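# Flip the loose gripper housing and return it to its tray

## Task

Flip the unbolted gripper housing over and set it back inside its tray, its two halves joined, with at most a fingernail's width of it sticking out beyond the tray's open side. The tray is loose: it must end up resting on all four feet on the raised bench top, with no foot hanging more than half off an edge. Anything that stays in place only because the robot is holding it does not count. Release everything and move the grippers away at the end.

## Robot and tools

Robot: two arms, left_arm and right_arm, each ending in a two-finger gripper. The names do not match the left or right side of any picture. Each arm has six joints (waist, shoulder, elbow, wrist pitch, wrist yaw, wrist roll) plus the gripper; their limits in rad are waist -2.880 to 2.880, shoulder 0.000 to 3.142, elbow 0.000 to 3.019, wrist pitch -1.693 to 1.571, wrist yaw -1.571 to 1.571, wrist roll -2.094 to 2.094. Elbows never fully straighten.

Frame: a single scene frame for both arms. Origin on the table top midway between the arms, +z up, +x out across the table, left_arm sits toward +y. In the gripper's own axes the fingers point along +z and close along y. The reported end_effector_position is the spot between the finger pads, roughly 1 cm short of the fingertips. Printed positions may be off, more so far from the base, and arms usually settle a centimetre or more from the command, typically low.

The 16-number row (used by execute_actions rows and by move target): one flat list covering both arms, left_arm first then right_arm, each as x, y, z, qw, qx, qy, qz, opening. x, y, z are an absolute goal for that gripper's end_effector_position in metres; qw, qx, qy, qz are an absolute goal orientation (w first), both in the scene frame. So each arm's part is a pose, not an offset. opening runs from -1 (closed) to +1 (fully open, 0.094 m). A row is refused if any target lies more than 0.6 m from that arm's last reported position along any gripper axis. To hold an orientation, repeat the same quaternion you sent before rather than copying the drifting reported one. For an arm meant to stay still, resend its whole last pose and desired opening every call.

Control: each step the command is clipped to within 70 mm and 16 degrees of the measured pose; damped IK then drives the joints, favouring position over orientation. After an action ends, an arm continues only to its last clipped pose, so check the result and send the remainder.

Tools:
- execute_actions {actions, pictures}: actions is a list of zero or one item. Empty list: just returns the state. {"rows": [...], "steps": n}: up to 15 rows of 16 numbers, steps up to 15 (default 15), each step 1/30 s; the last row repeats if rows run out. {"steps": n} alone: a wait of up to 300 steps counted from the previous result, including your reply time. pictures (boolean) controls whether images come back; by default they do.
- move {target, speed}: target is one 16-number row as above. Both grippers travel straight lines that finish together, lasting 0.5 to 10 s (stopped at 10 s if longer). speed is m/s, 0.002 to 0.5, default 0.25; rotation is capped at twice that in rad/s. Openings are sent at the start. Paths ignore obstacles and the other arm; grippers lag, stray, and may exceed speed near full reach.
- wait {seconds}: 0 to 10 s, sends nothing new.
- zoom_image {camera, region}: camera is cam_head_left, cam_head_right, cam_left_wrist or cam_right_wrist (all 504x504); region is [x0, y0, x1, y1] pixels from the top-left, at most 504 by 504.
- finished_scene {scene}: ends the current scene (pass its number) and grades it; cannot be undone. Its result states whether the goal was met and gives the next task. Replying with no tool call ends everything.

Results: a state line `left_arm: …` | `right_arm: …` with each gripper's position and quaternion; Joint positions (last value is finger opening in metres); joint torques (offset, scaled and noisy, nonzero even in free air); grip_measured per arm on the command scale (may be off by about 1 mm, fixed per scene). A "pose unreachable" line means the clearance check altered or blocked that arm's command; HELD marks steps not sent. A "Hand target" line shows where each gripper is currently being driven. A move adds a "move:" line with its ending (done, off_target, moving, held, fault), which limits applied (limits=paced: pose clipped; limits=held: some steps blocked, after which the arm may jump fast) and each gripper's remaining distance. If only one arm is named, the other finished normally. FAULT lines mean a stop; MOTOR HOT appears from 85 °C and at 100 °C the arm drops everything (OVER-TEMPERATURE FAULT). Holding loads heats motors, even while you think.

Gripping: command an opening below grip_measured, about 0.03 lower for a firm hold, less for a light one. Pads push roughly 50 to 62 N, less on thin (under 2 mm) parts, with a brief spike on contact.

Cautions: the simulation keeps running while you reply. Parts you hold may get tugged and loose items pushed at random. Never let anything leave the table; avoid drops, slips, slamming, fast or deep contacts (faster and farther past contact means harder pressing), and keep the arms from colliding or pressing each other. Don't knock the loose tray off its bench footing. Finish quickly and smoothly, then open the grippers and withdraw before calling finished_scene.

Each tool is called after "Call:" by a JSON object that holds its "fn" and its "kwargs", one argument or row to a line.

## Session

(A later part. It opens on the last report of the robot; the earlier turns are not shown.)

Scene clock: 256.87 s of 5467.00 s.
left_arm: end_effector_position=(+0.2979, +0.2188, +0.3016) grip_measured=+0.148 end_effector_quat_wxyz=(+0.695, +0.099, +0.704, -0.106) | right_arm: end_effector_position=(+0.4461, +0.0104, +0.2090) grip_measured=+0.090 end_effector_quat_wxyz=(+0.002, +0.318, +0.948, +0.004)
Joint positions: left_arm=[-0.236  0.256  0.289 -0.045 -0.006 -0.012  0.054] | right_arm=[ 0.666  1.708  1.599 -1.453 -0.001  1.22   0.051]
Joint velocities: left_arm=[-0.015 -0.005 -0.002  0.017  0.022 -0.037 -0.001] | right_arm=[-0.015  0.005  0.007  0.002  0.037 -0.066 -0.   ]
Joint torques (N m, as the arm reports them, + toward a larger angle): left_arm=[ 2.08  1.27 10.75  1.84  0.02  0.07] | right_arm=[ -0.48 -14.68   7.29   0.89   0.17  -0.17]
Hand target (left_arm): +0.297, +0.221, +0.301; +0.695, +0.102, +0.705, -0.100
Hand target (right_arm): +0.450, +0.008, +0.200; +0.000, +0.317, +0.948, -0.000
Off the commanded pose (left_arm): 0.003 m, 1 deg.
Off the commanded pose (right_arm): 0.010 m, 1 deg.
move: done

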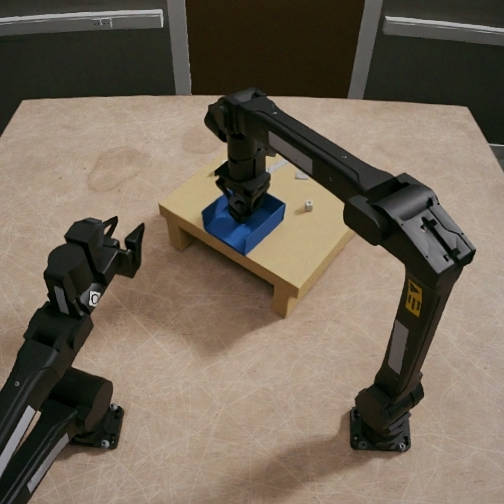

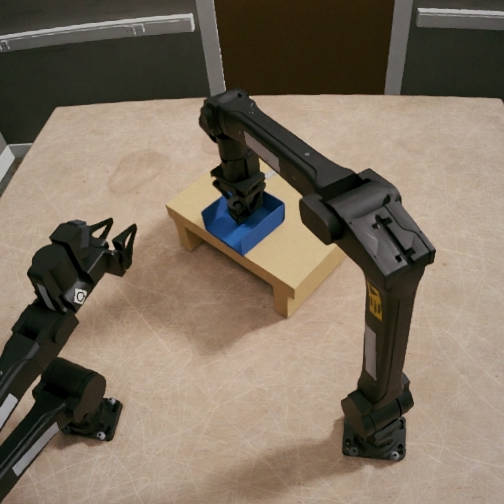

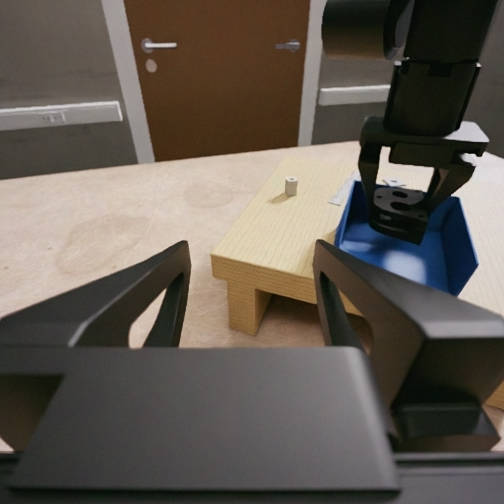

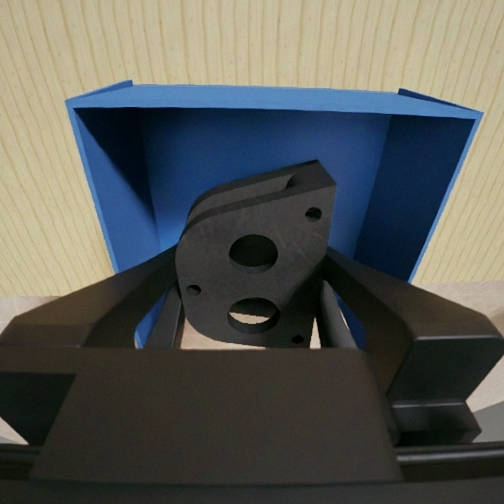

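Call:
{"fn": "move", "kwargs": {
  "target": [0.30,0.22,0.30,0.687,0.1,0.7,-0.1,0.15,0.445,0.002,0.168,0,0.317,0.948,0,0.045],
  "speed": 0.03
}}

Call:
{"fn": "zoom_image", "kwargs": {
  "camera": "cam_left_wrist",
  "region": [300,150,504,330]
}}

Call:
{"fn": "zoom_image", "kwargs": {
  "camera": "cam_head_left",
  "region": [170,170,320,290]
}}

Scene clock: 261.13 s of 5467.00 s.
left_arm: end_effector_position=(+0.2981, +0.2187, +0.3014) grip_measured=+0.148 end_effector_quat_wxyz=(+0.695, +0.100, +0.705, -0.105) | right_arm: end_effector_position=(+0.4419, +0.0057, +0.1753) grip_measured=+0.090 end_effector_quat_wxyz=(+0.001, +0.318, +0.948, +0.002)
Joint positions: left_arm=[-0.236  0.257  0.289 -0.045 -0.006 -0.009  0.054] | right_arm=[ 0.662  1.708  1.51  -1.367 -0.001  1.217  0.051]
Joint velocities: left_arm=[-0.005 -0.005 -0.002  0.007 -0.022  0.037  0.   ] | right_arm=[-0.015 -0.005  0.007 -0.002  0.007 -0.007 -0.   ]
Joint torques (N m, as the arm reports them, + toward a larger angle): left_arm=[ 1.79  2.76 10.76  2.41 -0.03  0.02] | right_arm=[ -0.14 -14.82   7.19   0.91   0.14  -0.18]
Hand target (left_arm): +0.300, +0.220, +0.300; +0.693, +0.101, +0.706, -0.101
Hand target (right_arm): +0.446, +0.002, +0.168; +0.000, +0.317, +0.948, -0.000
Off the commanded pose (left_arm): 0.003 m, 1 deg.
Off the commanded pose (right_arm): 0.009 m, 0 deg.
move: done

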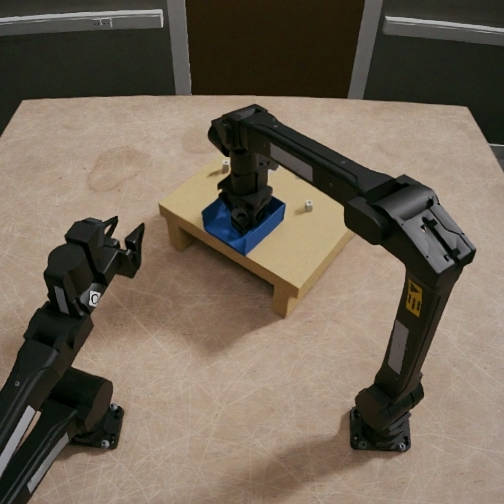

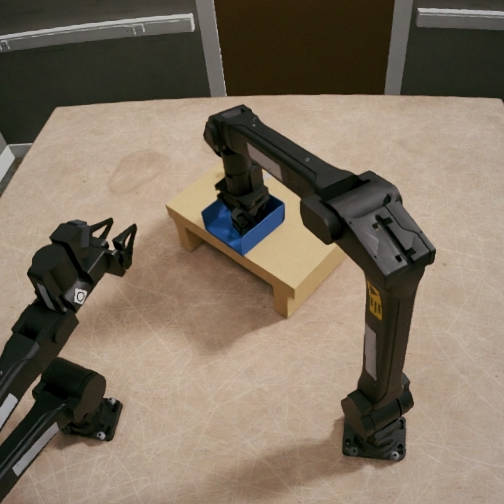

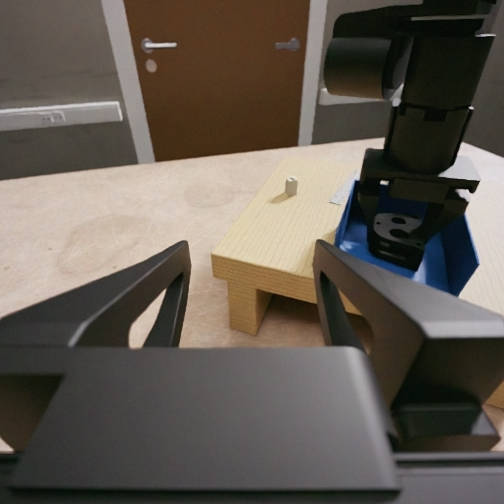

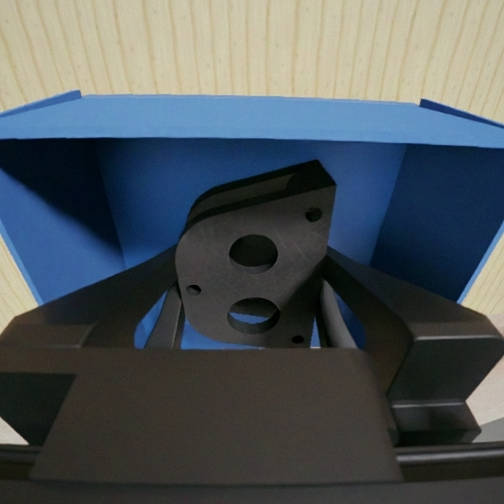

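Region (300, 150, 504, 330) of cam_left_wrist's 504x504 image, scaled by 2.471, with more detail than that image has; it fills the top 445 rows of this view, and the rest is white.

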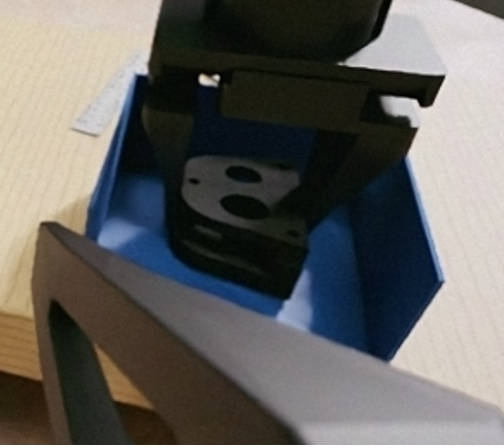

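Region (170, 170, 320, 290) of cam_head_left's 504x504 image, scaled by 3.360, with more detail than that image has; it fills the top 403 rows of this view, and the rest is white.

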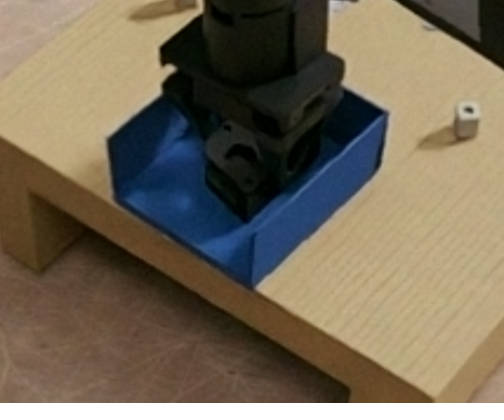

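Call:
{"fn": "move", "kwargs": {
  "target": [0.30,0.22,0.30,0.687,0.1,0.7,-0.1,0.15,0.472,-0.019,0.172,0,0.317,0.948,0,0.045],
  "speed": 0.015
}}

Call:
{"fn": "zoom_image", "kwargs": {
  "camera": "cam_head_left",
  "region": [170,170,320,290]
}}

Scene clock: 267.40 s of 5467.00 s.
left_arm: end_effector_position=(+0.2981, +0.2187, +0.3014) grip_measured=+0.148 end_effector_quat_wxyz=(+0.695, +0.100, +0.705, -0.105) | right_arm: end_effector_position=(+0.4551, -0.0161, +0.1748) grip_measured=+0.090 end_effector_quat_wxyz=(+0.001, +0.314, +0.950, +0.002)
Joint positions: left_arm=[-0.236  0.257  0.289 -0.045 -0.006 -0.009  0.054] | right_arm=[ 0.613  1.709  1.51  -1.367 -0.001  1.158  0.051]
Joint velocities: left_arm=[ 0.005 -0.005 -0.007  0.002 -0.037 -0.022  0.001] | right_arm=[-0.015 -0.005 -0.017 -0.002 -0.037  0.022 -0.002]
Joint torques (N m, as the arm reports them, + toward a larger angle): left_arm=[ 1.81  2.71 10.69  2.35 -0.01  0.02] | right_arm=[ -1.6  -12.62  10.48   0.27   0.2   -0.17]
Hand target (left_arm): +0.300, +0.220, +0.300; +0.693, +0.101, +0.706, -0.101
Hand target (right_arm): +0.472, -0.020, +0.172; +0.001, +0.317, +0.948, -0.000
Off the commanded pose (left_arm): 0.003 m, 1 deg.
Off the commanded pose (right_arm): 0.017 m, 1 deg.
After step 90, 0.43 s passed at rest.
move: off_target (right_arm)

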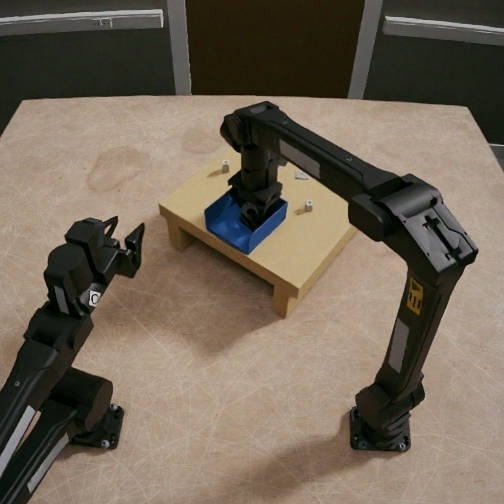

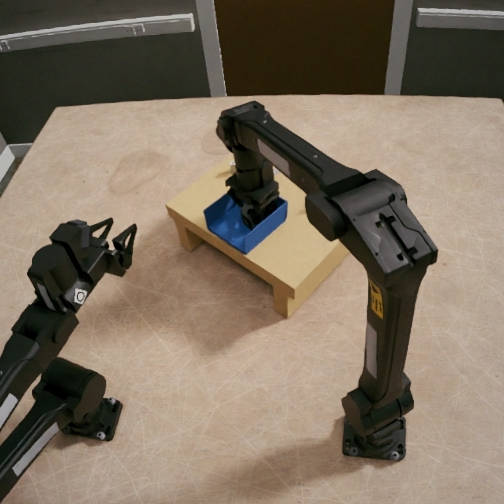

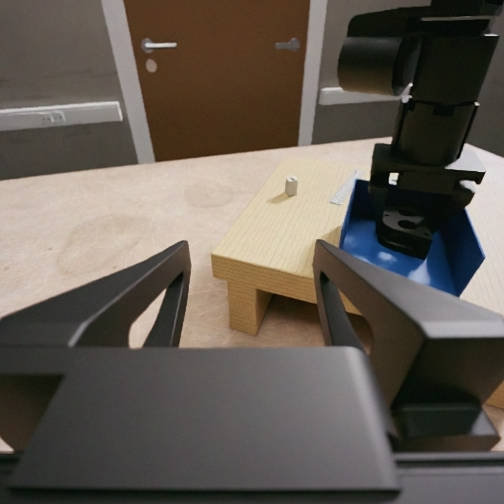

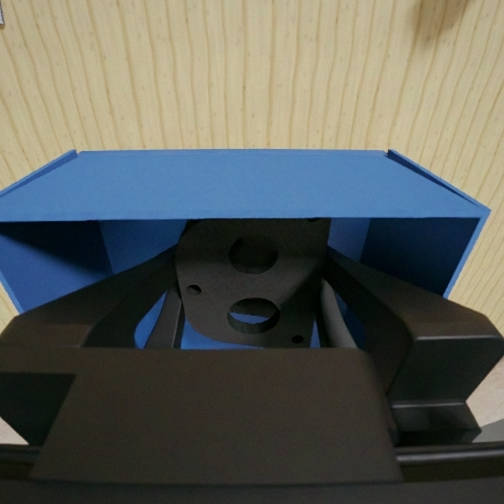

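Region (170, 170, 320, 290) of cam_head_left's 504x504 image, scaled by 3.360, with more detail than that image has; it fills the top 403 rows of this view, and the rest is white.

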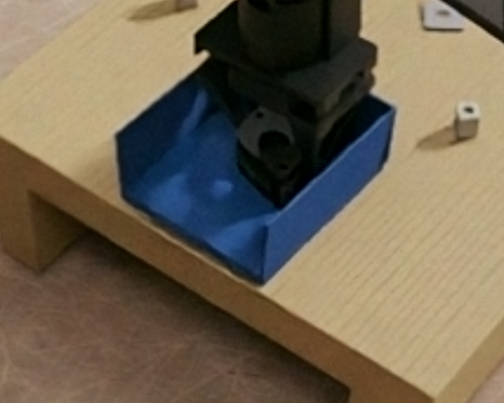

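Call:
{"fn": "execute_actions", "kwargs": {
  "actions": [
    {"rows":[[0.30,0.22,0.30,0.687,0.1,0.7,-0.1,0.15,0.457,-0.015,0.175,0,0.317,0.948,0,0.045],[0.30,0.22,0.30,0.687,0.1,0.7,-0.1,0.15,0.457,-0.015,0.175,0,0.317,0.948,0,0.045],[0.30,0.22,0.30,0.687,0.1,0.7,-0.1,0.15,0.457,-0.015,0.175,0,0.317,0.948,0,0.045],[0.30,0.22,0.30,0.687,0.1,0.7,-0.1,0.15,0.457,-0.015,0.175,0,0.317,0.948,0,0.045],[0.30,0.22,0.30,0.687,0.1,0.7,-0.1,0.15,0.457,-0.015,0.175,0,0.317,0.948,0,0.12],[0.30,0.22,0.30,0.687,0.1,0.7,-0.1,0.15,0.457,-0.015,0.175,0,0.317,0.948,0,0.22]],"steps":15}
  ],
  "pictures": false
}}

Call:
{"fn": "move", "kwargs": {
  "target": [0.30,0.22,0.30,0.687,0.1,0.7,-0.1,0.15,0.462,-0.010,0.28,0,0.317,0.948,0,0.22],
  "speed": 0.07
}}

Call:
{"fn": "move", "kwargs": {
  "target": [0.30,0.22,0.30,0.687,0.1,0.7,-0.1,0.15,0.3,-0.22,0.3,0.259,0,0.966,0,0.22],
  "speed": 0.3
}}

Call:
{"fn": "zoom_image", "kwargs": {
  "camera": "cam_head_left",
  "region": [170,160,320,290]
}}

Scene clock: 278.80 s of 5467.00 s.
left_arm: end_effector_position=(+0.2981, +0.2187, +0.3014) grip_measured=+0.148 end_effector_quat_wxyz=(+0.695, +0.100, +0.705, -0.105) | right_arm: end_effector_position=(+0.4549, -0.0159, +0.1748) grip_measured=+0.219 end_effector_quat_wxyz=(+0.001, +0.314, +0.950, +0.002)
Joint positions: left_arm=[-0.236  0.257  0.289 -0.045 -0.006 -0.009  0.054] | right_arm=[ 0.614  1.709  1.51  -1.368 -0.001  1.159  0.057]
Joint velocities: left_arm=[ 0.005 -0.015  0.002  0.007  0.007 -0.037 -0.001] | right_arm=[-0.005 -0.005 -0.007  0.007  0.007  0.022  0.   ]
Joint torques (N m, as the arm reports them, + toward a larger angle): left_arm=[ 1.85  2.81 10.74  2.45 -0.03  0.03] | right_arm=[  0.33 -14.91   8.25   0.25   0.13   0.02]
Hand target (left_arm): +0.300, +0.220, +0.300; +0.693, +0.101, +0.706, -0.101
Hand target (right_arm): +0.457, -0.015, +0.175; -0.000, +0.317, +0.948, +0.000
Off the commanded pose (left_arm): 0.003 m, 1 deg.
Off the commanded pose (right_arm): 0.002 m, 0 deg.
Steps of this call (steps 1 to 90: nothing new was sent; then 7.90 s passed at rest; steps 91 to 105: all 15 steps of this action). Readings (end_effector_position):
91: left_arm (+0.2981, +0.2187, +0.3014) | right_arm (+0.4551, -0.0160, +0.1748)
92: left_arm (+0.2981, +0.2187, +0.3014) | right_arm (+0.4551, -0.0160, +0.1748)
94: left_arm (+0.2981, +0.2187, +0.3014) | right_arm (+0.4551, -0.0160, +0.1748)
98: left_arm (+0.2981, +0.2187, +0.3014) | right_arm (+0.4549, -0.0159, +0.1748)
105: the state above

Scene clock: 280.90 s of 5467.00 s.
left_arm: end_effector_position=(+0.2981, +0.2187, +0.3014) grip_measured=+0.148 end_effector_quat_wxyz=(+0.695, +0.100, +0.705, -0.105) | right_arm: end_effector_position=(+0.4533, -0.0168, +0.2637) grip_measured=+0.219 end_effector_quat_wxyz=(-0.012, +0.314, +0.949, -0.012)
Joint positions: left_arm=[-0.236  0.257  0.289 -0.045 -0.006 -0.009  0.054] | right_arm=[ 0.614  1.709  1.744 -1.639 -0.001  1.16   0.057]
Joint velocities: left_arm=[-0.015 -0.015 -0.002  0.002 -0.051 -0.11  -0.001] | right_arm=[ 0.005  0.005 -0.007 -0.007 -0.066  0.007  0.   ]
Joint torques (N m, as the arm reports them, + toward a larger angle): left_arm=[ 1.83  2.65 10.72  2.36 -0.01  0.03] | right_arm=[  0.6  -15.58  11.02   0.15   0.13   0.04]
Hand target (left_arm): +0.300, +0.220, +0.300; +0.693, +0.101, +0.706, -0.101
Hand target (right_arm): +0.460, -0.011, +0.280; +0.000, +0.317, +0.948, +0.000
Off the commanded pose (left_arm): 0.003 m, 1 deg.
Off the commanded pose (right_arm): 0.020 m, 2 deg.
move: off_target (right_arm)

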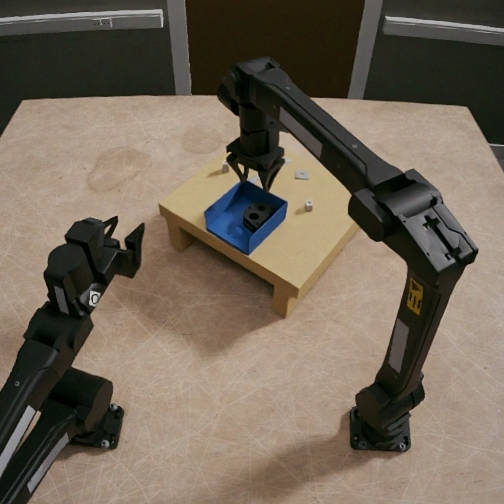

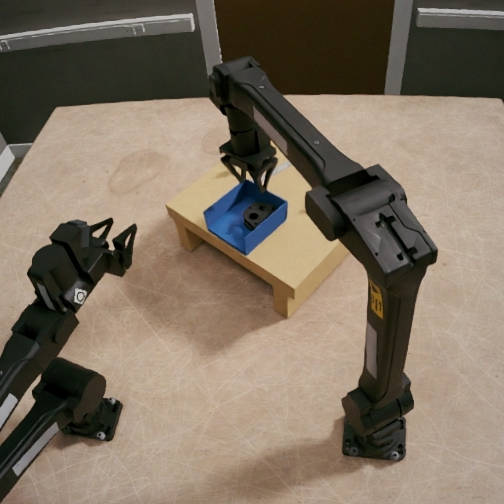

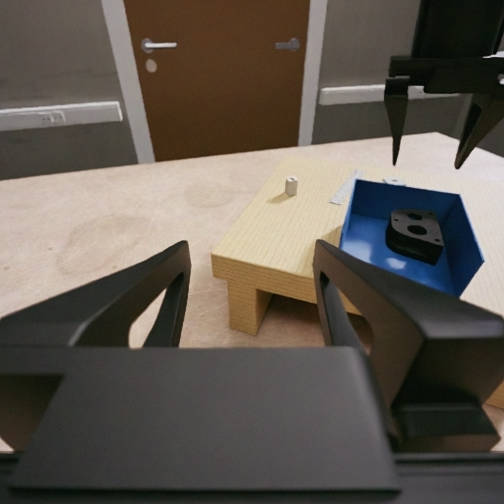

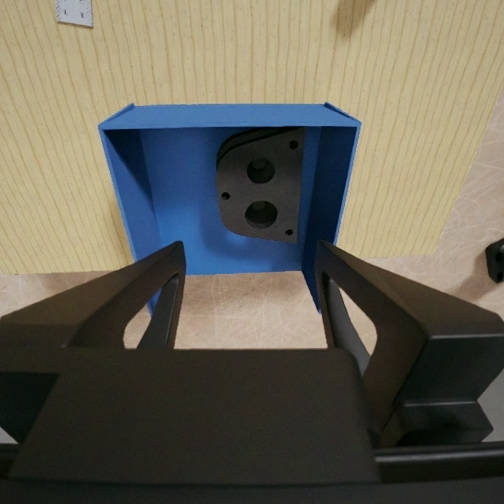

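Scene clock: 283.00 s of 5467.00 s.
left_arm: end_effector_position=(+0.2981, +0.2187, +0.3014) grip_measured=+0.148 end_effector_quat_wxyz=(+0.695, +0.100, +0.705, -0.105) | right_arm: end_effector_position=(+0.2948, -0.2213, +0.3063) grip_measured=+0.219 end_effector_quat_wxyz=(+0.262, +0.001, +0.965, -0.006)
Joint positions: left_arm=[-0.236  0.257  0.289 -0.045 -0.006 -0.009  0.054] | right_arm=[ 0.355  0.771  0.971 -1.258  0.144  0.226  0.057]
Joint velocities: left_arm=[-0.005 -0.015  0.007 -0.012  0.007 -0.037 -0.   ] | right_arm=[-0.005  0.005  0.007 -0.012 -0.037  0.022 -0.   ]
Joint torques (N m, as the arm reports them, + toward a larger angle): left_arm=[ 1.88  2.83 10.75  2.39 -0.01  0.03] | right_arm=[-0.22 -0.82  7.91  1.89 -0.04 -0.19]
Hand target (left_arm): +0.300, +0.220, +0.300; +0.693, +0.101, +0.706, -0.101
Hand target (right_arm): +0.299, -0.221, +0.302; +0.262, -0.003, +0.965, -0.007
Off the commanded pose (left_arm): 0.003 m, 1 deg.
Off the commanded pose (right_arm): 0.008 m, 1 deg.
move: done

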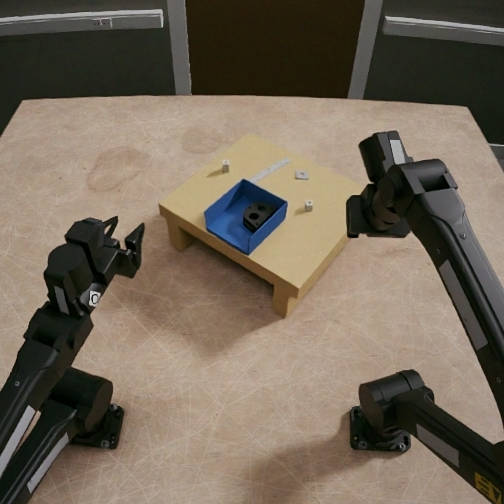

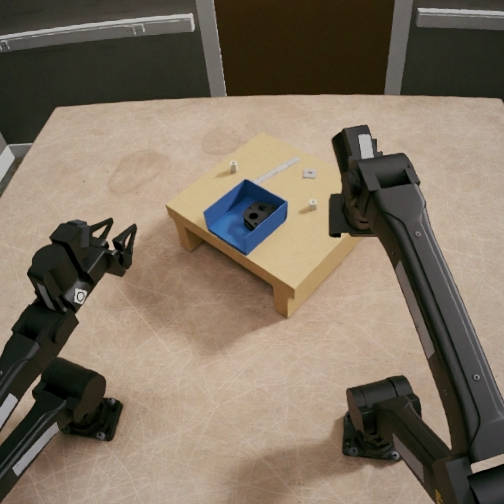

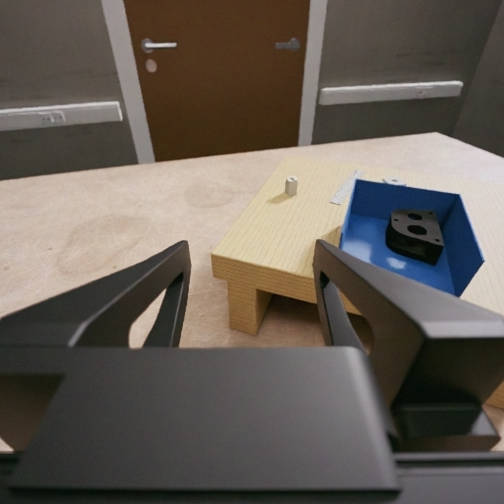

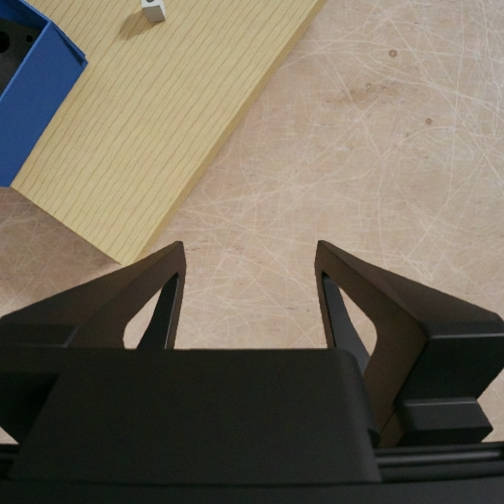

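Region (170, 160, 320, 290) of cam_head_left's 504x504 image, scaled by 3.360, with more detail than that image has; it fills the top 437 rows of this view, and the rest is white.

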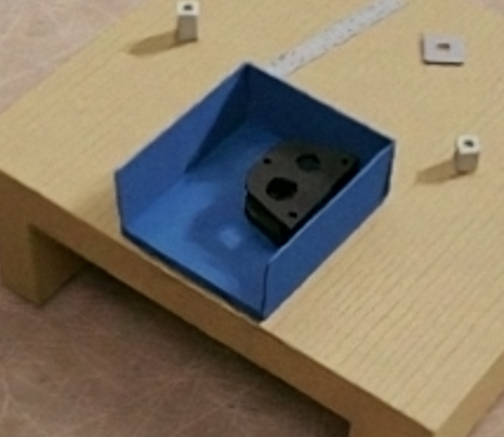

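Call:
{"fn": "zoom_image", "kwargs": {
  "camera": "cam_left_wrist",
  "region": [360,180,480,280]
}}

Region (360, 180, 480, 280) of cam_left_wrist's 504x504 image, scaled by 4.200, with more detail than that image has.

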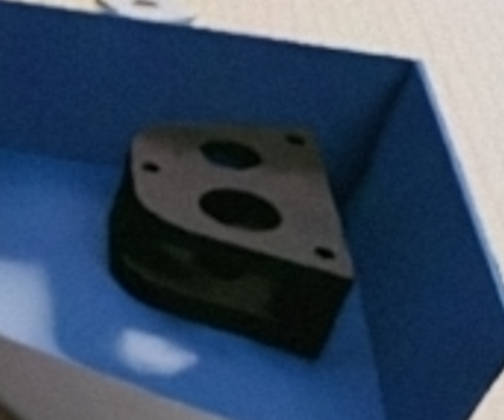

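Call:
{"fn": "finished_scene", "kwargs": {
  "scene": 1
}}

The scene is finished: the task was done.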